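## Task

Move the printed block onto the coffee table located in the adjoining room. The robot must not tip over or finish leaning, or the task fails. The block only counts if it rests there by itself at the end, not held up by the robot.

## Robot and tools

ROBOT. A Hello Robot Stretch 4 with a single arm: an omni-wheel base, a lift that rides up a mast, an arm that telescopes straight forward, a three-joint wrist (yaw, pitch, roll) and a two-finger gripper. It stands about 1.6 m tall, and the base rim lies within 0.23 m of the base origin. A loose object may sometimes be nudged briefly by outside forces.

FRAMES. Base frame: origin on the floor below the base centre, x ahead, y to the left, z up. hand_pose is reported in this frame and marks the point halfway between the fingers, 0.015 m back from the tips. With all wrist joints at zero its axes line up with the base frame. The printed value may be slightly wrong. The odometry frame is the base frame as it was when the scene began. base_odometry comes from wheel rotation only, so slip appears as motion; heading runs -3.142 to 3.142, positive to the left.

execute_actions: argument actions is a list holding one action, or empty (empty just reports state and images). An action may contain base, joints, or both, plus optional pace and contact_limits; alternatively it contains only end_of_arm. All its motions begin together.
- base: exactly one key, each a relative offset from where the base last reported itself. translate_m: straight drive in metres, forward positive, -2 to 2. strafe_m: sideways in metres, left positive, -2 to 2. rotate_rad: turn in place in radians, counter-clockwise (left) positive, -3.2 to 3.2.
- joints: absolute targets by name, not offsets. lift_m 0 to 1.2; arm_m 0 to 0.55 (extension); wrist_yaw_rad -1.134 to 4.276 (0 ahead, positive left, 3.14 tucked back, above 3.4 the arm may block it); wrist_pitch_rad -1.117 to 4.259 (0 level, 1.57 pointing down); wrist_roll_rad -1.117 to 4.259 (0 keeps fingers level, positive turns clockwise as seen from behind); gripper_m 0 to 0.08, the finger gap in metres. Done tolerances: ±0.004 for lift and arm, ±0.02 for yaw and roll, ±0.05 for pitch, ±0.002 for gripper. Joint targets outside range are clipped and run, with a note; any other bad value or unknown key rejects the whole call.
- pace: "slow", "default", "fast" or "max"; base tops out at 0.1/0.3/0.4/0.6 m/s and 1/2/3/4 rad/s. With lift_m above 0.2 the base slows further, to 0.3 m/s and 1 rad/s at full height.
- contact_limits: {"arm_m": value}, 0 gentlest to 0.75 firmest, 0.5 if omitted; the arm halts when it pushes past it.
- end_of_arm: "enable_torque" re-powers wrist or gripper motors that shut off.
- cameras: list from head_camera, head_left_camera, head_right_camera, wrist_camera, all; omitted/null/all gives every image, [] none. The pictures line lists image order.
Example: {"base": {"translate_m": 0.3}, "joints": {"gripper_m": 0.05}, "pace": "fast"}. At the start, lift_m 0.4 with wrist_yaw_rad 0 unfolds the wrist.

wait: seconds, 0 to 10; the robot keeps its last command and you get a state report. zoom_image: camera plus region [x0, y0, x1, y1] in pixels from the top-left, at most 504 by 504, on that camera's latest full image. finished_scene: scene = the current scene number; irreversible, and reports success. Ending a reply without any tool call ends everything.

CAMERAS. head_camera sits atop the mast facing forward and down (turn the base to look around). head_left_camera and head_right_camera are fisheyes beside it, aimed more steeply down, showing base and arm. wrist_camera looks along the fingers, tips near the bottom.

RESULTS. base_status and joint_status: done; off_target (resting short of target, maybe still pushing); contact_stop_at_<key> (hit something; that part goes slack, a lift may sag under load, slack wheels may roll); limit_stop_at_<name>, incl. limit_stop_at_tilt (leaning past 6 degrees; lift, arm, wheels slack and unresponsive until upright) and limit_stop_at_own_body (self-collision, often with wrist pitch below -0.2 and roll below -0.4 or above 4; move away from the body); torque_fault (wrist or gripper motor went limp; send enable_torque). Parts omitted from an action may still chase old targets. on_its_own lists things not commanded; "held at" is a target, not a position. lidar_m: 12 horizontal distances in metres, 30-degree sectors, first straight ahead, counter-clockwise (4th left, 7th behind, 10th right); "-" means nothing seen or closer than 0.25 m; misses glass, thin legs, much behind. It sees table tops. wrist_depth_mm: 7x7 grid of depths, 100 to 2000 mm, "-" invalid. turned_by_wheels vs turned_by_imu differing by over about 0.1 rad means a hit or slip. base_tilt in degrees (forward/right positive, fixed offset up to 1.5). motor_effort: percent of max, bracket is the last action's peak; wheels positive means turning right.

GRIPPING. Command a gap below the object's width; after contact the gripper only aims slightly past it. While squeezing, the reading stays above the command and effort moves from 0; over about 50 for long causes a torque_fault and a possible drop. off_target after closing means something is held.

AVOID. Tipping: no turning or driving with over 1 kg held and arm_m above 0.2, especially at fast paces; no steady hard pushes or pulls, especially high up. A wrist motor faults if pressed into something or holding over 2.7 kg level. Avoid drops, slams and hard hits. The robot holds its last command while you think; a reply after a stop skips later calls in it. Release the object on the table before finishing.

Each tool is called after "Emit:" as name(argument=value, ...), one argument or row to a line, values as JSON.

## Session

Emit:
execute_actions(
  actions=[],
)

Scene clock: 0.00 s.
base_odometry: x=+0.000 y=+0.000 heading=+0.000 (m, m, rad; odometry frame)
turned_by_wheels: +0.000 (rad since the last result)
turned_by_imu: +0.000 (rad since the last result)
base_tilt: forward=+0.2 right=-0.4 (deg)
lidar_m: 0.78 0.81 1.01 2.25 2.90 0.98 0.86 0.90 0.83 0.74 0.75 0.87
base_status: not commanded
joint_positions: lift_m=+0.222 arm_m=-0.002 wrist_yaw_rad=+3.083 wrist_pitch_rad=-0.006 wrist_roll_rad=+0.020 gripper_m=+0.040
joint_status: not commanded
motor_effort: lift_m=+21 arm_m=-1 wrist_yaw_rad=+1 wrist_pitch_rad=-7 wrist_roll_rad=+1 gripper_m=+1 wheel_0=+1 wheel_1=+0 wheel_2=+0 (%)
hand_pose: x=-0.0380 y=+0.0997 z=+0.4012 quat_wxyz=(+0.029, +0.003, +0.010, +1.000) (m; base frame)
wrist_depth_mm: - 144 1863 1863 1983 - - / - 127 209 1863 1921 1921 - / - 123 167 1366 1366 1983 - / 109 143 210 1756 1921 1921 - / 221 1661 1808 1863 1863 1983 - / 1308 1537 1708 1708 1464 1576 1537 / 1008 1160 108 1098 138 109 1078
pictures: head_camera, head_left_camera, head_right_camera, wrist_camera
Images, in order (width x height): head_camera 420x560, head_left_camera 420x672, head_right_camera 420x672, wrist_camera 616x392.

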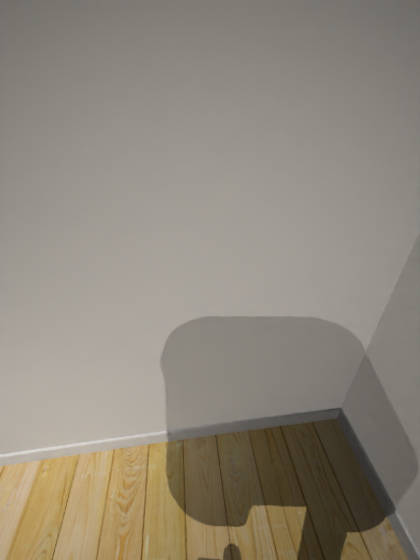

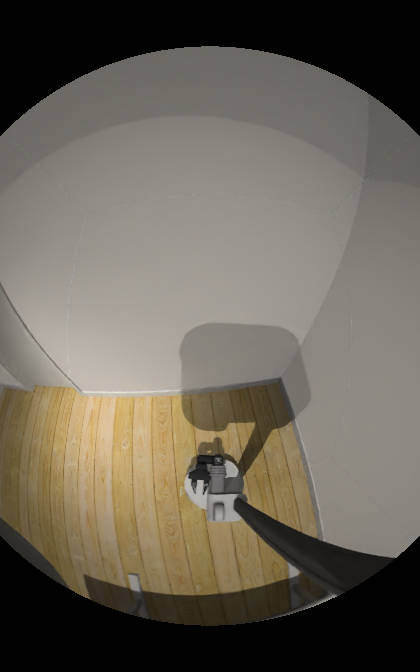

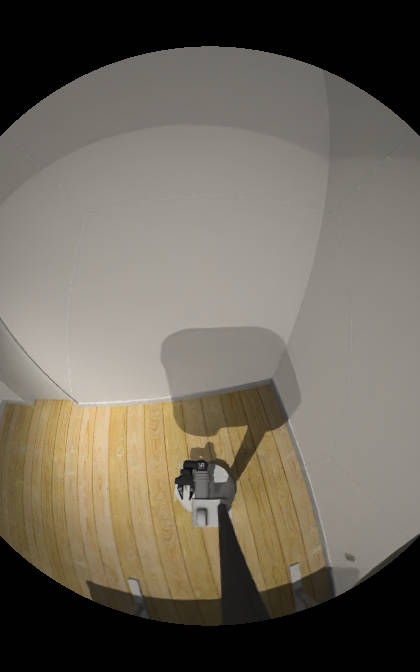

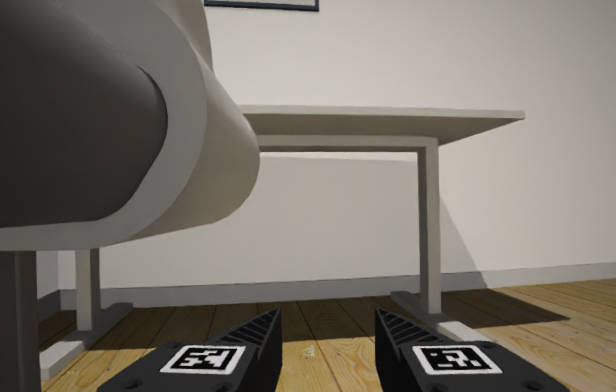

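Emit:
execute_actions(
  actions=[
    {"base":{"rotate_rad":3.05},"joints":{"lift_m":0.8,"wrist_yaw_rad":0,"gripper_m":0.08}},
  ],
)

Scene clock: 5.97 s.
base_odometry: x=+0.000 y=+0.000 heading=+3.050 (m, m, rad; odometry frame)
turned_by_wheels: +3.050 (rad since the last result)
turned_by_imu: +3.077 (rad since the last result)
base_tilt: forward=+0.3 right=-0.2 (deg)
lidar_m: 0.87 0.86 0.89 0.73 0.73 0.90 0.79 0.79 0.94 1.81 2.91 1.03
base_status: done
joint_positions: lift_m=+0.800 arm_m=-0.002 wrist_yaw_rad=+0.000 wrist_pitch_rad=-0.006 wrist_roll_rad=+0.020 gripper_m=+0.080
joint_status: all done
motor_effort: lift_m=+23(24) arm_m=-2(2) wrist_yaw_rad=-1(6) wrist_pitch_rad=-8(7) wrist_roll_rad=+1(1) gripper_m=+3(3) wheel_0=+1(7) wheel_1=+1(6) wheel_2=+1(8) (%)
hand_pose: x=+0.3819 y=-0.0873 z=+0.9793 quat_wxyz=(+1.000, +0.010, -0.003, +0.000) (m; base frame)
wrist_depth_mm: 1366 1397 1430 1576 1618 1661 1808 / 1336 1397 1464 1499 1661 1661 1808 / 1308 1366 1430 1499 1618 1661 1808 / 1366 1397 1464 1499 1618 1661 1756 / 1336 1336 1430 1537 1576 1661 1808 / 1138 1118 1138 1138 1118 1078 1756 / 778 108 140 778 788 115 -
pictures: head_camera, head_left_camera, head_right_camera, wrist_camera
Images, in order (width x height): head_camera 420x560, head_left_camera 420x672, head_right_camera 420x672, wrist_camera 616x392.

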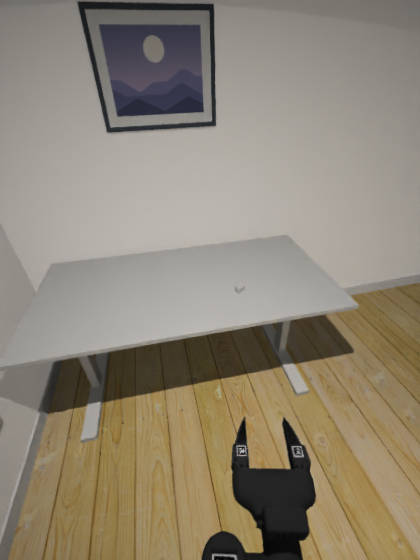

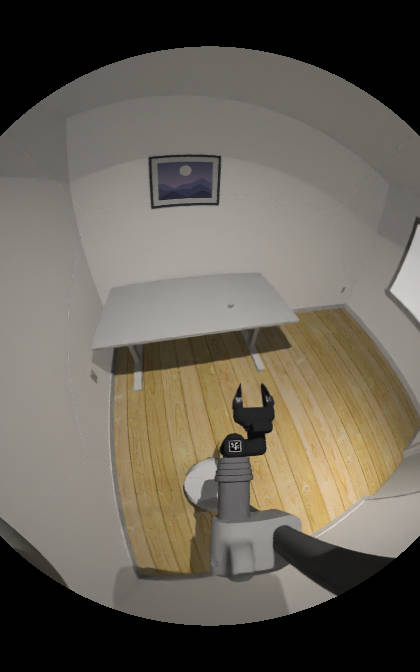

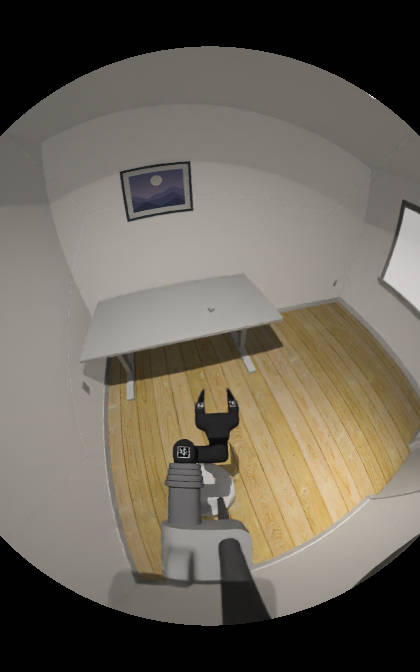

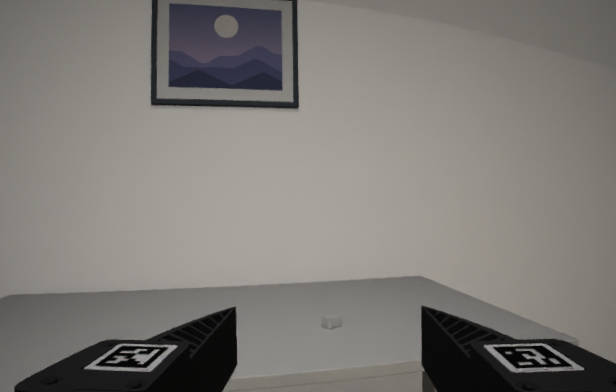

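Emit:
execute_actions(
  actions=[
    {"base":{"translate_m":0.4},"joints":{"lift_m":0.85,"arm_m":0.3,"wrist_pitch_rad":1.0}},
  ],
  cameras=["head_camera","wrist_camera"],
)

Scene clock: 12.57 s.
base_odometry: x=-0.398 y=+0.036 heading=+3.050 (m, m, rad; odometry frame)
turned_by_wheels: +0.000 (rad since the last result)
turned_by_imu: +0.001 (rad since the last result)
base_tilt: forward=+0.3 right=-0.3 (deg)
lidar_m: 0.49 0.50 0.57 0.84 0.85 0.97 1.19 1.14 1.39 2.37 2.64 0.55
base_status: done
joint_positions: lift_m=+0.850 arm_m=+0.299 wrist_yaw_rad=+0.000 wrist_pitch_rad=+1.001 wrist_roll_rad=+0.020 gripper_m=+0.080
joint_status: all done
motor_effort: lift_m=+23(24) arm_m=+5(6) wrist_yaw_rad=+1(2) wrist_pitch_rad=-4(5) wrist_roll_rad=+1(1) gripper_m=+2(3) wheel_0=-1(7) wheel_1=-1(5) wheel_2=+1(10) (%)
hand_pose: x=+0.5846 y=-0.0874 z=+0.8489 quat_wxyz=(+0.877, +0.009, +0.480, -0.005) (m; base frame)
wrist_depth_mm: 500 488 480 473 462 449 449 / 439 430 427 415 410 402 394 / 392 387 379 359 370 362 355 / 353 347 343 338 334 329 325 / 322 317 312 310 306 300 298 / 293 290 287 285 281 277 274 / 274 108 140 264 258 115 -
pictures: head_camera, wrist_camera
Images, in order (width x height): head_camera 420x560, wrist_camera 616x392.

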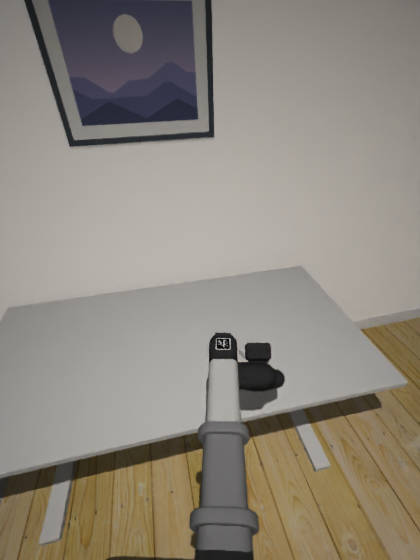

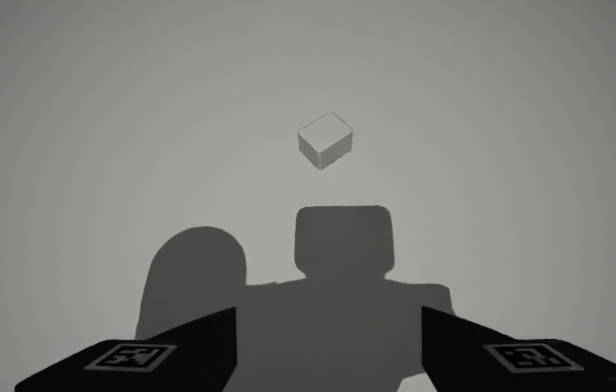

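Emit:
execute_actions(
  actions=[
    {"base":{"translate_m":0.12},"joints":{"lift_m":0.88,"arm_m":0.5,"wrist_pitch_rad":1.57,"wrist_roll_rad":0.9}},
  ],
  cameras=["head_camera","wrist_camera"],
)

Scene clock: 27.27 s.
base_odometry: x=-0.518 y=+0.047 heading=+3.050 (m, m, rad; odometry frame)
turned_by_wheels: +0.000 (rad since the last result)
turned_by_imu: +0.001 (rad since the last result)
base_tilt: forward=+0.4 right=-0.2 (deg)
lidar_m: 0.37 0.38 0.44 0.82 0.88 1.03 1.29 1.30 1.50 2.65 0.75 0.43
base_status: done
joint_positions: lift_m=+0.880 arm_m=+0.499 wrist_yaw_rad=+0.000 wrist_pitch_rad=+1.570 wrist_roll_rad=+0.900 gripper_m=+0.080
joint_status: all done
motor_effort: lift_m=+23(24) arm_m=+5(6) wrist_yaw_rad=+0(2) wrist_pitch_rad=+2(5) wrist_roll_rad=+2(6) gripper_m=+2(3) wheel_0=+1(5) wheel_1=+1(5) wheel_2=+2(8) (%)
hand_pose: x=+0.6702 y=-0.0874 z=+0.8454 quat_wxyz=(+0.637, +0.308, +0.636, -0.307) (m; base frame)
wrist_depth_mm: 282 279 276 272 272 270 266 / 282 278 277 272 271 268 268 / 281 278 276 273 271 270 267 / 281 279 274 273 270 268 266 / 281 276 274 272 270 268 267 / 279 277 273 272 271 266 266 / 282 108 140 272 270 115 -
pictures: head_camera, wrist_camera
Images, in order (width x height): head_camera 420x560, wrist_camera 616x392.

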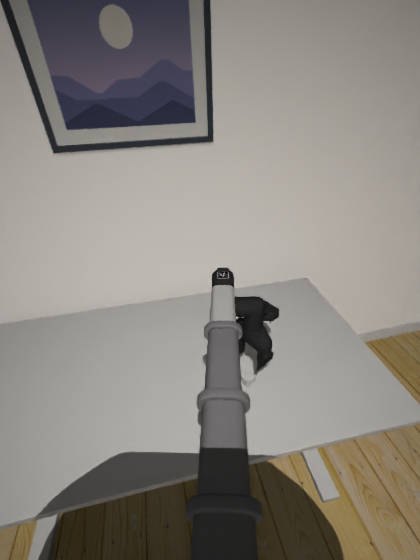

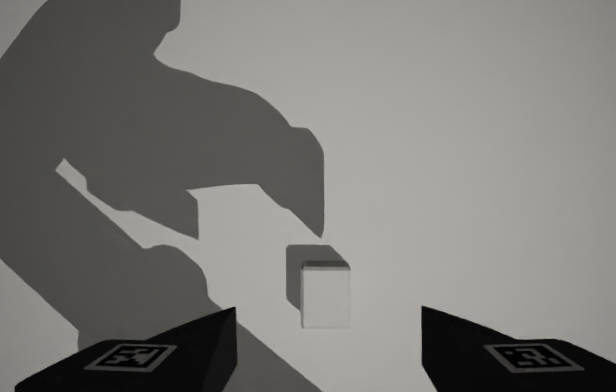

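Nicely aligned.

Emit:
execute_actions(
  actions=[
    {"joints":{"lift_m":0.79}},
  ],
  cameras=["head_right_camera","wrist_camera"],
)

Scene clock: 30.77 s.
base_odometry: x=-0.518 y=+0.047 heading=+3.050 (m, m, rad; odometry frame)
turned_by_wheels: +0.000 (rad since the last result)
turned_by_imu: +0.001 (rad since the last result)
base_tilt: forward=+0.3 right=-0.3 (deg)
lidar_m: 0.39 0.37 0.47 0.79 0.89 1.04 1.31 1.28 1.52 2.65 0.77 0.42
base_status: not commanded
joint_positions: lift_m=+0.790 arm_m=+0.499 wrist_yaw_rad=+0.000 wrist_pitch_rad=+1.570 wrist_roll_rad=+0.900 gripper_m=+0.080
joint_status: all done
motor_effort: lift_m=+18(22) arm_m=+5(5) wrist_yaw_rad=+1(0) wrist_pitch_rad=+1(3) wrist_roll_rad=+2(2) gripper_m=+4(3) wheel_0=+1(1) wheel_1=+1(1) wheel_2=+2(2) (%)
hand_pose: x=+0.6702 y=-0.0874 z=+0.7557 quat_wxyz=(+0.637, +0.308, +0.636, -0.307) (m; base frame)
wrist_depth_mm: 189 187 186 184 182 181 180 / 189 187 186 184 183 181 180 / 189 187 185 183 182 180 179 / 189 187 185 183 182 180 180 / 189 186 185 183 182 181 179 / 188 186 185 169 181 180 179 / 187 108 140 154 181 115 -
pictures: head_right_camera, wrist_camera
Images, in order (width x height): head_right_camera 420x672, wrist_camera 616x392.

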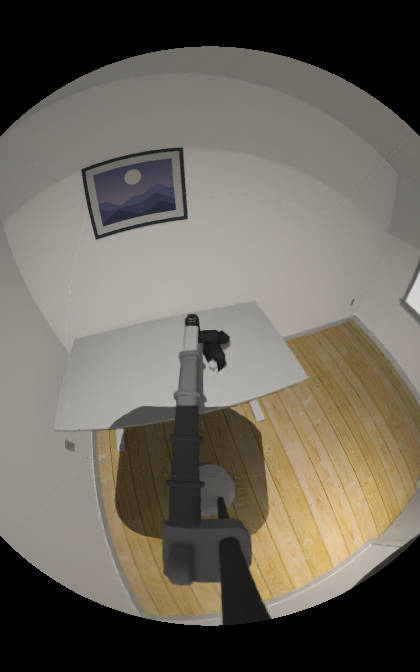

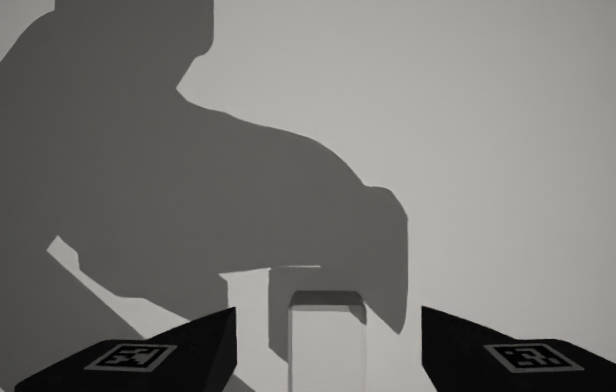

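Emit:
execute_actions(
  actions=[
    {"joints":{"lift_m":0.773},"pace":"slow"},
  ],
  cameras=["wrist_camera"],
)

Emit:
execute_actions(
  actions=[
    {"joints":{"gripper_m":0.015}},
  ],
  cameras=["wrist_camera"],
)

Emit:
execute_actions(
  actions=[
    {"joints":{"lift_m":0.83}},
  ],
  cameras=["wrist_camera"],
)

Scene clock: 35.90 s.
base_odometry: x=-0.518 y=+0.047 heading=+3.050 (m, m, rad; odometry frame)
turned_by_wheels: +0.000 (rad since the last result)
turned_by_imu: +0.001 (rad since the last result)
base_tilt: forward=+0.3 right=-0.3 (deg)
lidar_m: 0.35 0.35 0.45 0.81 0.87 1.04 1.29 1.27 1.53 2.64 0.77 0.42
base_status: not commanded
joint_positions: lift_m=+0.773 arm_m=+0.499 wrist_yaw_rad=+0.000 wrist_pitch_rad=+1.570 wrist_roll_rad=+0.900 gripper_m=+0.080
joint_status: all done
motor_effort: lift_m=+18(18) arm_m=+5(5) wrist_yaw_rad=+0(1) wrist_pitch_rad=+0(1) wrist_roll_rad=+2(2) gripper_m=+4(3) wheel_0=+1(1) wheel_1=+1(1) wheel_2=+2(2) (%)
hand_pose: x=+0.6702 y=-0.0874 z=+0.7388 quat_wxyz=(+0.637, +0.308, +0.636, -0.307) (m; base frame)
wrist_depth_mm: 172 170 169 167 166 164 - / 172 170 168 167 165 164 163 / 171 170 168 167 165 163 163 / 171 170 168 167 165 164 163 / 171 170 167 167 164 163 162 / 171 169 167 166 164 163 162 / 171 108 140 137 164 115 -
pictures: wrist_camera
Images, in order (width x height): wrist_camera 616x392.

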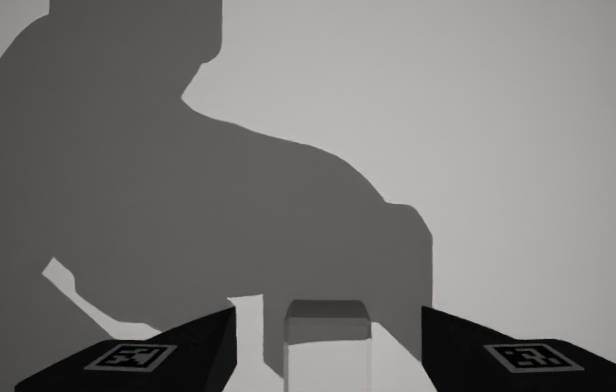

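Scene clock: 37.10 s.
base_odometry: x=-0.518 y=+0.047 heading=+3.050 (m, m, rad; odometry frame)
turned_by_wheels: +0.000 (rad since the last result)
turned_by_imu: +0.000 (rad since the last result)
base_tilt: forward=+0.3 right=-0.3 (deg)
lidar_m: 0.39 0.39 0.44 0.81 0.88 1.05 1.31 1.30 1.50 2.65 0.73 0.45
base_status: not commanded
joint_positions: lift_m=+0.773 arm_m=+0.499 wrist_yaw_rad=+0.000 wrist_pitch_rad=+1.570 wrist_roll_rad=+0.900 gripper_m=+0.030
joint_status: gripper_m off_target (ended at +0.030, target +0.015)
on_its_own: gripper_m is held at +0.025, not at your +0.015, by its contact guard: the fingers met something
motor_effort: lift_m=+18(18) arm_m=+5(5) wrist_yaw_rad=+1(1) wrist_pitch_rad=+1(1) wrist_roll_rad=+1(2) gripper_m=-36(37) wheel_0=+1(1) wheel_1=+1(1) wheel_2=+2(2) (%)
hand_pose: x=+0.6702 y=-0.0874 z=+0.7388 quat_wxyz=(+0.637, +0.308, +0.636, -0.307) (m; base frame)
wrist_depth_mm: 172 170 169 167 166 164 - / 172 170 168 167 165 163 163 / 171 170 168 167 166 164 163 / 171 170 168 167 165 163 163 / 171 169 168 167 165 163 163 / 171 169 167 153 165 163 162 / 171 169 114 137 112 162 -
pictures: wrist_camera
Images, in order (width x height): wrist_camera 616x392.

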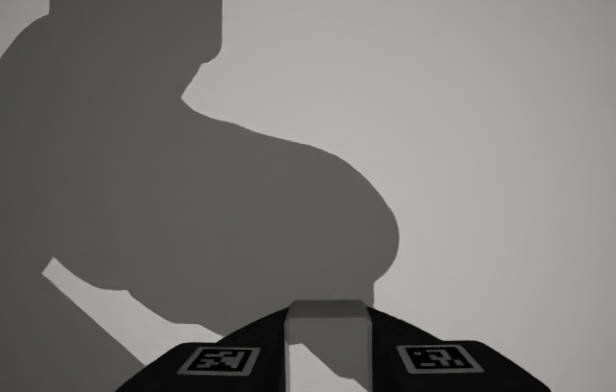

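Scene clock: 38.27 s.
base_odometry: x=-0.518 y=+0.047 heading=+3.050 (m, m, rad; odometry frame)
turned_by_wheels: +0.000 (rad since the last result)
turned_by_imu: +0.000 (rad since the last result)
base_tilt: forward=+0.3 right=-0.2 (deg)
lidar_m: 0.37 0.37 0.46 0.81 0.88 1.03 1.29 1.29 1.50 2.66 0.79 0.43
base_status: not commanded
joint_positions: lift_m=+0.830 arm_m=+0.499 wrist_yaw_rad=+0.000 wrist_pitch_rad=+1.570 wrist_roll_rad=+0.900 gripper_m=+0.030
joint_status: all done
on_its_own: gripper_m is held at +0.025, not at your +0.015, by its contact guard: the fingers met something
motor_effort: lift_m=+24(25) arm_m=+5(5) wrist_yaw_rad=+1(0) wrist_pitch_rad=+3(2) wrist_roll_rad=+2(2) gripper_m=-35(36) wheel_0=+1(1) wheel_1=+1(1) wheel_2=+2(2) (%)
hand_pose: x=+0.6702 y=-0.0874 z=+0.7953 quat_wxyz=(+0.637, +0.308, +0.636, -0.307) (m; base frame)
wrist_depth_mm: 229 229 226 224 222 220 219 / 231 229 225 224 222 220 218 / 229 228 225 224 222 219 218 / 229 227 224 222 221 219 217 / 229 228 224 223 221 219 218 / 229 227 225 152 220 219 217 / 229 227 114 137 112 217 217
pictures: wrist_camera
Images, in order (width x height): wrist_camera 616x392.

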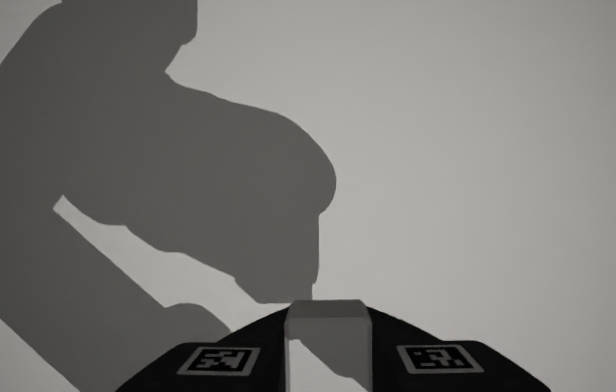

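Emit:
execute_actions(
  actions=[
    {"base":{"translate_m":-0.35},"joints":{"arm_m":0,"wrist_roll_rad":0}},
  ],
  cameras=[],
)

Emit:
execute_actions(
  actions=[
    {"base":{"rotate_rad":-2.87},"joints":{"lift_m":0.62}},
  ],
  cameras=[],
)

Emit:
execute_actions(
  actions=[
    {"base":{"strafe_m":1.6},"pace":"fast"},
  ],
  cameras=["head_camera","head_left_camera"],
)

Scene clock: 46.13 s.
base_odometry: x=-0.169 y=+0.016 heading=+3.050 (m, m, rad; odometry frame)
turned_by_wheels: +0.000 (rad since the last result)
turned_by_imu: +0.001 (rad since the last result)
base_tilt: forward=+0.2 right=-0.3 (deg)
lidar_m: 0.70 0.71 0.85 0.78 0.76 0.93 0.96 0.95 1.13 2.12 2.86 0.85
base_status: done
joint_positions: lift_m=+0.830 arm_m=+0.001 wrist_yaw_rad=+0.000 wrist_pitch_rad=+1.570 wrist_roll_rad=+0.000 gripper_m=+0.030
joint_status: all done
on_its_own: gripper_m is held at +0.025, not at your +0.015, by its contact guard: the fingers met something
motor_effort: lift_m=+23(23) arm_m=-6(5) wrist_yaw_rad=+2(0) wrist_pitch_rad=-2(0) wrist_roll_rad=+1(8) gripper_m=-37(36) wheel_0=-1(5) wheel_1=-1(5) wheel_2=+0(10) (%)
hand_pose: x=+0.1719 y=-0.0874 z=+0.7954 quat_wxyz=(+0.707, +0.000, +0.707, +0.000) (m; base frame)
wrist_depth_mm: 991 960 976 946 917 917 931 / 976 960 960 960 946 931 904 / 1008 976 960 960 931 917 904 / 976 960 960 946 931 917 917 / 976 976 741 732 931 917 904 / 976 960 741 153 931 917 931 / 976 976 115 137 113 917 917
pictures: none
No camera images: the call's "cameras" was empty. Leave "cameras" out to get every camera's image.

Scene clock: 48.87 s.
base_odometry: x=-0.169 y=+0.016 heading=+0.180 (m, m, rad; odometry frame)
turned_by_wheels: -2.870 (rad since the last result)
turned_by_imu: -2.894 (rad since the last result)
base_tilt: forward=+0.3 right=-0.3 (deg)
lidar_m: 0.97 1.03 1.43 2.92 1.00 0.71 0.70 0.73 0.81 0.80 0.86 0.99
base_status: done
joint_positions: lift_m=+0.620 arm_m=+0.001 wrist_yaw_rad=+0.000 wrist_pitch_rad=+1.570 wrist_roll_rad=+0.000 gripper_m=+0.030
joint_status: all done
on_its_own: gripper_m is held at +0.025, not at your +0.015, by its contact guard: the fingers met something
motor_effort: lift_m=+20(21) arm_m=-6(6) wrist_yaw_rad=+1(1) wrist_pitch_rad=+1(0) wrist_roll_rad=+1(0) gripper_m=-35(36) wheel_0=+1(7) wheel_1=+0(4) wheel_2=-1(6) (%)
hand_pose: x=+0.1720 y=-0.0874 z=+0.5857 quat_wxyz=(+0.707, +0.000, +0.707, +0.000) (m; base frame)
wrist_depth_mm: 759 759 750 741 732 715 715 / 759 750 741 741 732 715 707 / 768 750 750 741 723 723 715 / 759 759 741 741 723 715 707 / 759 741 530 521 723 723 715 / 750 759 521 153 521 723 707 / 759 750 114 137 113 707 707
pictures: none
No camera images: the call's "cameras" was empty. Leave "cameras" out to get every camera's image.

Scene clock: 54.10 s.
base_odometry: x=-0.457 y=+1.590 heading=+0.180 (m, m, rad; odometry frame)
turned_by_wheels: +0.000 (rad since the last result)
turned_by_imu: -0.003 (rad since the last result)
base_tilt: forward=+0.4 right=-0.4 (deg)
lidar_m: 1.07 1.11 1.37 1.28 1.37 1.53 1.42 1.06 1.01 2.37 1.41 1.07
base_status: done
joint_positions: lift_m=+0.620 arm_m=+0.001 wrist_yaw_rad=+0.000 wrist_pitch_rad=+1.570 wrist_roll_rad=+0.000 gripper_m=+0.030
joint_status: not commanded
on_its_own: gripper_m is held at +0.025, not at your +0.015, by its contact guard: the fingers met something
motor_effort: lift_m=+20(19) arm_m=-6(5) wrist_yaw_rad=+1(1) wrist_pitch_rad=+2(1) wrist_roll_rad=+0(1) gripper_m=-37(37) wheel_0=+0(10) wheel_1=+0(13) wheel_2=+0(1) (%)
hand_pose: x=+0.1720 y=-0.0874 z=+0.5857 quat_wxyz=(+0.707, +0.000, +0.707, +0.000) (m; base frame)
wrist_depth_mm: 759 750 741 732 723 723 715 / 750 750 750 732 723 715 715 / 759 750 750 732 732 723 715 / 759 750 750 723 732 723 715 / 768 750 530 525 723 723 715 / 759 750 521 153 530 715 707 / 759 750 115 137 113 723 715
pictures: head_camera, head_left_camera
Images, in order (width x height): head_camera 420x560, head_left_camera 420x672.

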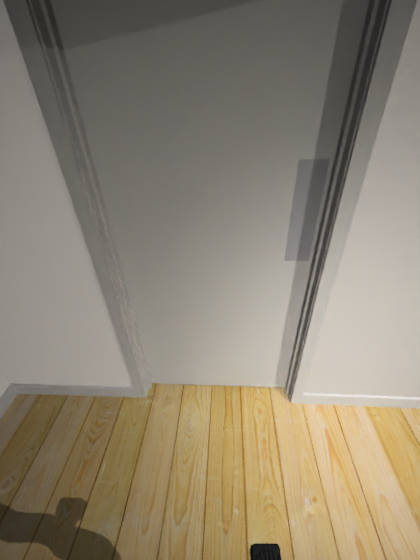

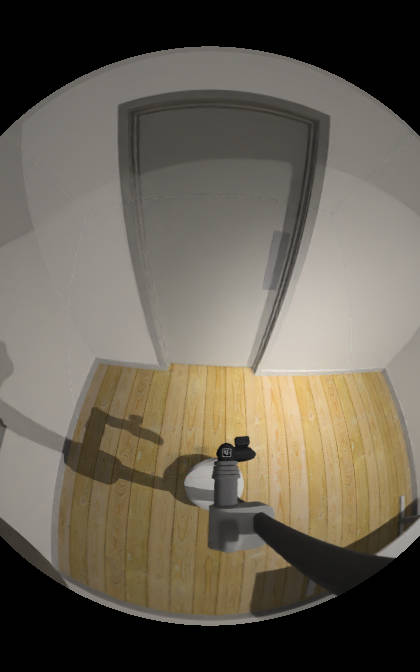

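Emit:
execute_actions(
  actions=[
    {"base":{"rotate_rad":-0.06},"joints":{"wrist_roll_rad":3.14}},
  ],
  cameras=[],
)

Emit:
execute_actions(
  actions=[
    {"base":{"translate_m":0.77}},
  ],
  cameras=["head_right_camera","head_left_camera"],
)

Emit:
execute_actions(
  actions=[
    {"base":{"translate_m":0.3},"pace":"slow"},
  ],
  cameras=["head_right_camera","head_left_camera"],
)

Scene clock: 62.80 s.
base_odometry: x=-0.457 y=+1.590 heading=+0.121 (m, m, rad; odometry frame)
turned_by_wheels: -0.060 (rad since the last result)
turned_by_imu: -0.059 (rad since the last result)
base_tilt: forward=+0.3 right=-0.3 (deg)
lidar_m: 1.08 1.10 1.40 1.31 1.36 1.57 1.44 1.11 1.01 2.38 1.48 1.06
base_status: done
joint_positions: lift_m=+0.620 arm_m=+0.001 wrist_yaw_rad=+0.000 wrist_pitch_rad=+1.570 wrist_roll_rad=+3.140 gripper_m=+0.030
joint_status: all done
on_its_own: gripper_m is held at +0.025, not at your +0.015, by its contact guard: the fingers met something
motor_effort: lift_m=+20(20) arm_m=-6(6) wrist_yaw_rad=+0(1) wrist_pitch_rad=+0(1) wrist_roll_rad=+2(7) gripper_m=-36(36) wheel_0=+1(3) wheel_1=+1(4) wheel_2=+2(4) (%)
hand_pose: x=+0.1720 y=-0.0874 z=+0.5857 quat_wxyz=(+0.001, +0.707, +0.001, -0.707) (m; base frame)
wrist_depth_mm: 768 768 759 530 521 530 723 / 778 768 768 530 525 517 715 / 768 750 768 530 517 517 715 / 768 750 732 525 517 517 715 / 759 741 741 732 521 715 715 / 759 750 741 152 723 715 715 / 759 750 115 137 113 715 707
pictures: none
No camera images: the call's "cameras" was empty. Leave "cameras" out to get every camera's image.

Scene clock: 66.87 s.
base_odometry: x=+0.308 y=+1.682 heading=+0.121 (m, m, rad; odometry frame)
turned_by_wheels: +0.000 (rad since the last result)
turned_by_imu: +0.001 (rad since the last result)
base_tilt: forward=+0.3 right=-0.3 (deg)
lidar_m: 0.30 0.33 0.42 0.91 1.38 1.88 2.22 1.60 2.02 1.20 0.41 0.33
base_status: done
joint_positions: lift_m=+0.620 arm_m=+0.001 wrist_yaw_rad=+0.000 wrist_pitch_rad=+1.570 wrist_roll_rad=+3.140 gripper_m=+0.030
joint_status: not commanded
on_its_own: gripper_m is held at +0.025, not at your +0.015, by its contact guard: the fingers met something
motor_effort: lift_m=+20(20) arm_m=-6(6) wrist_yaw_rad=+1(1) wrist_pitch_rad=+1(0) wrist_roll_rad=+2(3) gripper_m=-36(36) wheel_0=+0(6) wheel_1=-1(2) wheel_2=+2(9) (%)
hand_pose: x=+0.1720 y=-0.0874 z=+0.5857 quat_wxyz=(+0.001, +0.707, +0.001, -0.707) (m; base frame)
wrist_depth_mm: 768 768 750 525 521 525 723 / 778 759 741 521 521 517 723 / 759 759 750 525 517 508 715 / 759 759 759 525 517 512 707 / 759 750 741 723 517 715 723 / 609 609 741 152 723 707 715 / 379 449 115 137 113 597 564
pictures: head_left_camera, head_right_camera
Images, in order (width x height): head_left_camera 420x672, head_right_camera 420x672.

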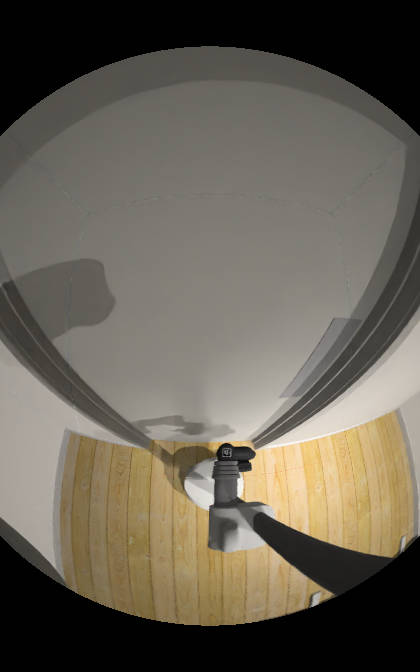

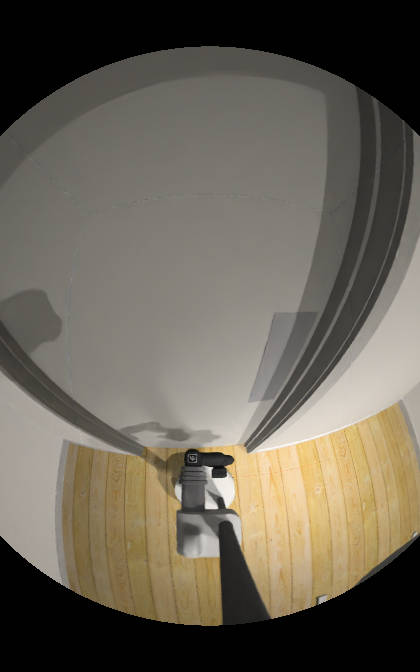

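Scene clock: 71.17 s.
base_odometry: x=+0.606 y=+1.719 heading=+0.121 (m, m, rad; odometry frame)
turned_by_wheels: +0.000 (rad since the last result)
turned_by_imu: +0.004 (rad since the last result)
base_tilt: forward=+0.4 right=-0.2 (deg)
lidar_m: 0.25 0.25 0.25 0.40 1.40 1.87 2.50 1.87 2.43 0.25 0.28 0.26
base_status: done
joint_positions: lift_m=+0.620 arm_m=+0.001 wrist_yaw_rad=+0.000 wrist_pitch_rad=+1.570 wrist_roll_rad=+3.140 gripper_m=+0.030
joint_status: not commanded
on_its_own: gripper_m is held at +0.025, not at your +0.015, by its contact guard: the fingers met something
motor_effort: lift_m=+21(21) arm_m=-5(6) wrist_yaw_rad=+0(0) wrist_pitch_rad=+2(2) wrist_roll_rad=+2(2) gripper_m=-36(37) wheel_0=+0(15) wheel_1=+2(9) wheel_2=+0(16) (%)
hand_pose: x=+0.1720 y=-0.0874 z=+0.5856 quat_wxyz=(+0.001, +0.707, +0.001, -0.707) (m; base frame)
wrist_depth_mm: 759 759 759 530 525 525 732 / 319 750 750 530 530 512 715 / 317 473 741 525 517 512 723 / 364 554 732 525 517 512 715 / 759 750 741 750 512 554 473 / 759 750 741 152 477 399 340 / 750 750 115 137 112 290 268
pictures: head_left_camera, head_right_camera
Images, in order (width x height): head_left_camera 420x672, head_right_camera 420x672.

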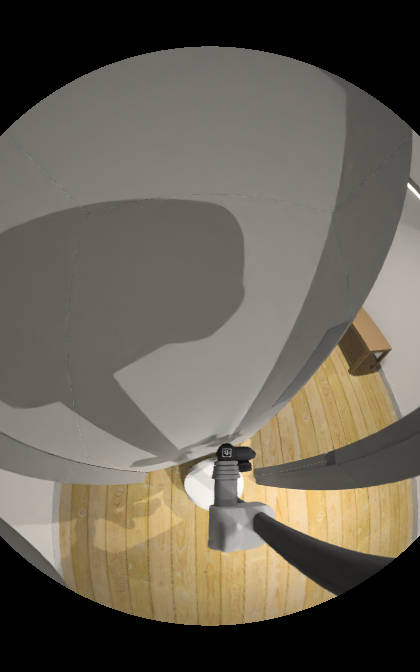

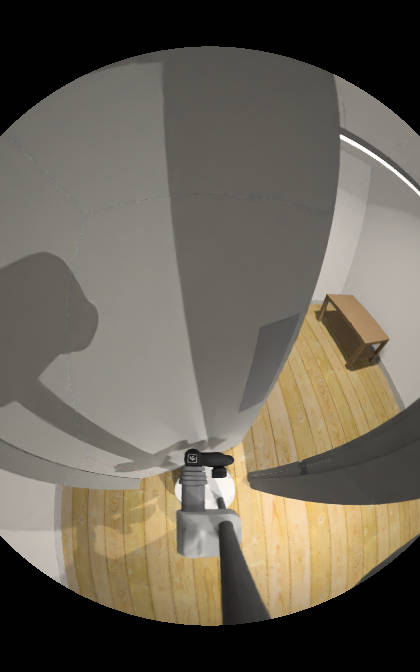

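Emit:
execute_actions(
  actions=[
    {"base":{"translate_m":0.5},"pace":"slow"},
  ],
  cameras=["head_right_camera"],
)

Emit:
execute_actions(
  actions=[
    {"base":{"strafe_m":-1.2},"joints":{"wrist_roll_rad":0}},
  ],
  cameras=["head_right_camera"],
)

Scene clock: 80.80 s.
base_odometry: x=+1.102 y=+1.779 heading=+0.121 (m, m, rad; odometry frame)
turned_by_wheels: +0.000 (rad since the last result)
turned_by_imu: +0.001 (rad since the last result)
base_tilt: forward=+0.3 right=-0.1 (deg)
lidar_m: 0.29 0.25 - 0.25 0.27 0.76 3.04 0.48 0.51 1.36 1.74 1.78
base_status: done
joint_positions: lift_m=+0.620 arm_m=+0.001 wrist_yaw_rad=+0.000 wrist_pitch_rad=+1.570 wrist_roll_rad=+3.140 gripper_m=+0.030
joint_status: not commanded
on_its_own: gripper_m is held at +0.025, not at your +0.015, by its contact guard: the fingers met something
motor_effort: lift_m=+21(21) arm_m=-5(5) wrist_yaw_rad=+1(1) wrist_pitch_rad=+1(2) wrist_roll_rad=+2(2) gripper_m=-36(36) wheel_0=+0(7) wheel_1=+1(8) wheel_2=-3(12) (%)
hand_pose: x=+0.1719 y=-0.0874 z=+0.5855 quat_wxyz=(+0.001, +0.707, +0.001, -0.707) (m; base frame)
wrist_depth_mm: 768 768 750 525 525 525 723 / 768 768 750 525 525 517 603 / 759 750 741 530 521 512 512 / 759 750 741 530 517 512 445 / 759 750 741 732 517 525 402 / 750 741 741 152 661 469 353 / 750 750 115 137 113 357 315
pictures: head_right_camera
Images, in order (width x height): head_right_camera 420x672.

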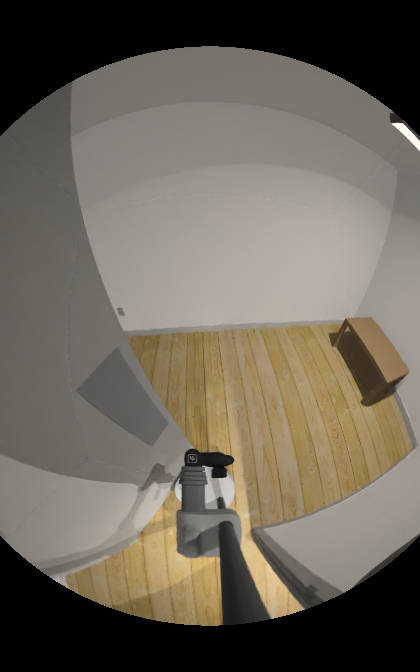

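Scene clock: 86.13 s.
base_odometry: x=+1.247 y=+0.588 heading=+0.121 (m, m, rad; odometry frame)
turned_by_wheels: +0.000 (rad since the last result)
turned_by_imu: +0.002 (rad since the last result)
base_tilt: forward=+0.2 right=-0.2 (deg)
lidar_m: 1.72 1.76 2.39 1.27 0.53 0.34 0.33 0.33 0.49 1.13 0.67 0.66
base_status: done
joint_positions: lift_m=+0.620 arm_m=+0.001 wrist_yaw_rad=+0.000 wrist_pitch_rad=+1.570 wrist_roll_rad=+0.000 gripper_m=+0.030
joint_status: all done
on_its_own: gripper_m is held at +0.025, not at your +0.015, by its contact guard: the fingers met something
motor_effort: lift_m=+21(21) arm_m=-5(5) wrist_yaw_rad=+1(2) wrist_pitch_rad=+3(0) wrist_roll_rad=-1(7) gripper_m=-36(36) wheel_0=-1(10) wheel_1=+0(9) wheel_2=-1(2) (%)
hand_pose: x=+0.1719 y=-0.0874 z=+0.5855 quat_wxyz=(+0.707, +0.000, +0.707, +0.000) (m; base frame)
wrist_depth_mm: 768 759 741 741 732 715 654 / 768 750 741 732 732 723 715 / 768 750 741 741 732 723 715 / 759 759 741 732 723 715 723 / 759 750 530 525 723 715 707 / 750 759 525 152 525 723 715 / 768 750 115 137 113 715 707
pictures: head_right_camera
Images, in order (width x height): head_right_camera 420x672.

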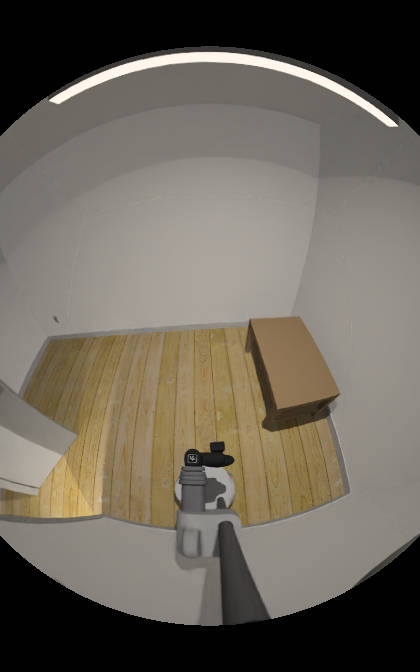

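Emit:
execute_actions(
  actions=[
    {"base":{"rotate_rad":-0.65},"joints":{"lift_m":0.66}},
  ],
  cameras=[],
)

Emit:
execute_actions(
  actions=[
    {"base":{"translate_m":0.27},"joints":{"arm_m":0.5}},
  ],
  cameras=["head_right_camera","wrist_camera"],
)

Scene clock: 92.33 s.
base_odometry: x=+1.246 y=+0.588 heading=-0.529 (m, m, rad; odometry frame)
turned_by_wheels: -0.650 (rad since the last result)
turned_by_imu: -0.655 (rad since the last result)
base_tilt: forward=+0.4 right=-0.3 (deg)
lidar_m: 0.66 1.22 1.74 2.17 1.28 0.62 0.34 0.32 0.35 0.44 0.91 0.82
base_status: done
joint_positions: lift_m=+0.660 arm_m=+0.001 wrist_yaw_rad=+0.000 wrist_pitch_rad=+1.570 wrist_roll_rad=+0.000 gripper_m=+0.030
joint_status: all done
on_its_own: gripper_m is held at +0.025, not at your +0.015, by its contact guard: the fingers met something
motor_effort: lift_m=+23(24) arm_m=-5(5) wrist_yaw_rad=+2(1) wrist_pitch_rad=+1(1) wrist_roll_rad=-1(0) gripper_m=-36(36) wheel_0=+2(6) wheel_1=+0(7) wheel_2=+0(6) (%)
hand_pose: x=+0.1719 y=-0.0874 z=+0.6254 quat_wxyz=(+0.707, +0.000, +0.707, +0.000) (m; base frame)
wrist_depth_mm: 809 788 788 778 768 768 759 / 809 798 788 788 768 750 759 / 809 788 788 778 768 759 741 / 809 788 788 768 759 750 741 / 798 798 574 564 768 759 750 / 798 788 569 152 569 759 750 / 798 788 115 137 112 741 661
pictures: none
No camera images: the call's "cameras" was empty. Leave "cameras" out to get every camera's image.

Scene clock: 94.87 s.
base_odometry: x=+1.480 y=+0.451 heading=-0.529 (m, m, rad; odometry frame)
turned_by_wheels: +0.000 (rad since the last result)
turned_by_imu: +0.000 (rad since the last result)
base_tilt: forward=+0.3 right=-0.3 (deg)
lidar_m: 0.39 0.83 1.52 1.90 1.44 0.99 0.60 0.54 0.54 0.69 0.97 0.43
base_status: done
joint_positions: lift_m=+0.660 arm_m=+0.499 wrist_yaw_rad=+0.000 wrist_pitch_rad=+1.570 wrist_roll_rad=+0.000 gripper_m=+0.030
joint_status: all done
on_its_own: gripper_m is held at +0.025, not at your +0.015, by its contact guard: the fingers met something
motor_effort: lift_m=+23(23) arm_m=+5(6) wrist_yaw_rad=+0(0) wrist_pitch_rad=+1(0) wrist_roll_rad=+1(0) gripper_m=-36(36) wheel_0=+0(8) wheel_1=-1(4) wheel_2=+0(9) (%)
hand_pose: x=+0.6702 y=-0.0874 z=+0.6254 quat_wxyz=(+0.707, +0.000, +0.707, +0.000) (m; base frame)
wrist_depth_mm: 336 330 329 322 320 315 310 / 336 334 327 324 320 317 314 / 334 330 325 325 319 317 315 / 564 330 325 322 320 315 314 / 809 330 327 324 320 317 314 / 788 788 327 153 320 315 314 / 809 788 115 137 112 312 314
pictures: head_right_camera, wrist_camera
Images, in order (width x height): head_right_camera 420x672, wrist_camera 616x392.

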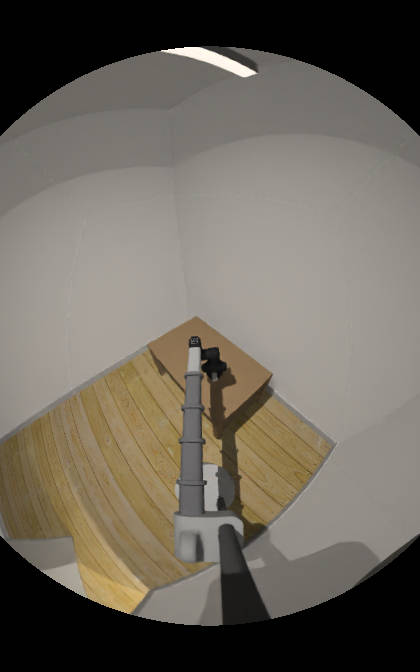

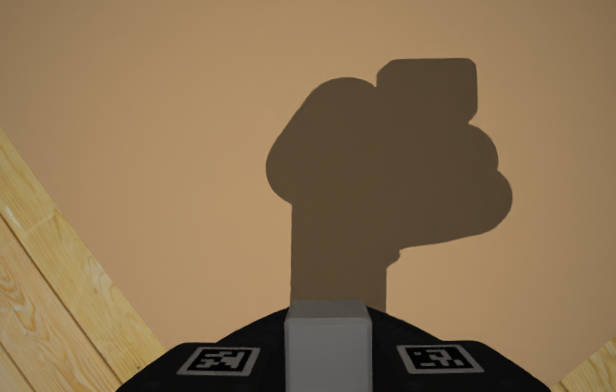

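Emit:
execute_actions(
  actions=[
    {"joints":{"lift_m":0.506}},
  ],
  cameras=[],
)

Emit:
execute_actions(
  actions=[
    {"joints":{"gripper_m":0.07}},
  ],
  cameras=[],
)

Emit:
execute_actions(
  actions=[
    {"joints":{"lift_m":0.58}},
  ],
  cameras=["wrist_camera"],
)

Emit:
finished_scene(
  scene=1,
)

Scene clock: 101.43 s.
base_odometry: x=+1.480 y=+0.451 heading=-0.529 (m, m, rad; odometry frame)
turned_by_wheels: +0.000 (rad since the last result)
turned_by_imu: +0.001 (rad since the last result)
base_tilt: forward=+0.4 right=-0.2 (deg)
lidar_m: 0.42 0.84 1.52 1.90 1.41 0.98 0.61 0.52 0.54 0.70 0.96 0.42
base_status: not commanded
joint_positions: lift_m=+0.506 arm_m=+0.499 wrist_yaw_rad=+0.000 wrist_pitch_rad=+1.570 wrist_roll_rad=+0.000 gripper_m=+0.030
joint_status: all done
on_its_own: gripper_m is held at +0.025, not at your +0.015, by its contact guard: the fingers met something
motor_effort: lift_m=+18(21) arm_m=+5(5) wrist_yaw_rad=+0(1) wrist_pitch_rad=+1(1) wrist_roll_rad=+2(1) gripper_m=-36(35) wheel_0=-1(1) wheel_1=-1(1) wheel_2=+0(0) (%)
hand_pose: x=+0.6702 y=-0.0874 z=+0.4717 quat_wxyz=(+0.707, +0.000, +0.707, +0.000) (m; base frame)
wrist_depth_mm: 176 174 172 170 168 166 164 / 176 174 172 170 167 166 164 / 175 174 171 169 167 166 164 / 175 174 172 169 167 166 164 / 175 174 171 169 167 165 164 / 176 173 171 153 167 166 164 / 175 173 115 137 112 164 164
pictures: none
No camera images: the call's "cameras" was empty. Leave "cameras" out to get every camera's image.

Scene clock: 102.47 s.
base_odometry: x=+1.480 y=+0.451 heading=-0.529 (m, m, rad; odometry frame)
turned_by_wheels: +0.000 (rad since the last result)
turned_by_imu: +0.000 (rad since the last result)
base_tilt: forward=+0.3 right=-0.2 (deg)
lidar_m: 0.42 0.88 1.52 1.91 1.44 0.98 0.63 0.52 0.54 0.69 0.96 0.42
base_status: not commanded
joint_positions: lift_m=+0.506 arm_m=+0.499 wrist_yaw_rad=+0.000 wrist_pitch_rad=+1.570 wrist_roll_rad=+0.000 gripper_m=+0.070
joint_status: all done
motor_effort: lift_m=+19(19) arm_m=+5(5) wrist_yaw_rad=+1(0) wrist_pitch_rad=+1(2) wrist_roll_rad=+1(2) gripper_m=+3(37) wheel_0=-1(0) wheel_1=-1(1) wheel_2=+1(0) (%)
hand_pose: x=+0.6702 y=-0.0874 z=+0.4717 quat_wxyz=(+0.707, +0.000, +0.707, +0.000) (m; base frame)
wrist_depth_mm: 176 174 172 169 168 166 164 / 176 173 171 169 167 166 164 / 175 174 171 169 168 166 164 / 175 174 171 169 167 166 164 / 176 173 172 170 167 166 164 / 175 173 171 168 167 165 164 / 176 112 137 140 167 108 -
pictures: none
No camera images: the call's "cameras" was empty. Leave "cameras" out to get every camera's image.

Scene clock: 103.73 s.
base_odometry: x=+1.480 y=+0.451 heading=-0.529 (m, m, rad; odometry frame)
turned_by_wheels: +0.000 (rad since the last result)
turned_by_imu: +0.000 (rad since the last result)
base_tilt: forward=+0.3 right=-0.2 (deg)
lidar_m: 0.41 0.85 1.54 1.92 1.44 1.00 0.61 0.52 0.52 0.69 0.96 0.42
base_status: not commanded
joint_positions: lift_m=+0.580 arm_m=+0.499 wrist_yaw_rad=+0.000 wrist_pitch_rad=+1.570 wrist_roll_rad=+0.000 gripper_m=+0.070
joint_status: all done
motor_effort: lift_m=+23(24) arm_m=+5(5) wrist_yaw_rad=+0(0) wrist_pitch_rad=+1(1) wrist_roll_rad=+2(1) gripper_m=+4(4) wheel_0=+0(1) wheel_1=-1(1) wheel_2=+1(0) (%)
hand_pose: x=+0.6702 y=-0.0874 z=+0.5454 quat_wxyz=(+0.707, +0.000, +0.707, +0.000) (m; base frame)
wrist_depth_mm: 252 250 246 243 241 238 236 / 253 248 247 244 240 238 236 / 252 249 247 244 240 238 236 / 252 248 247 244 241 238 236 / 252 249 246 242 240 238 236 / 480 250 246 214 240 237 236 / 723 112 138 242 240 108 -
pictures: wrist_camera
Images, in order (width x height): wrist_camera 616x392.

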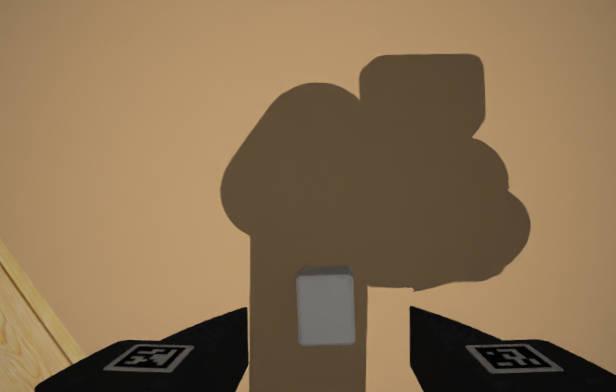

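The scene is finished: the task was done.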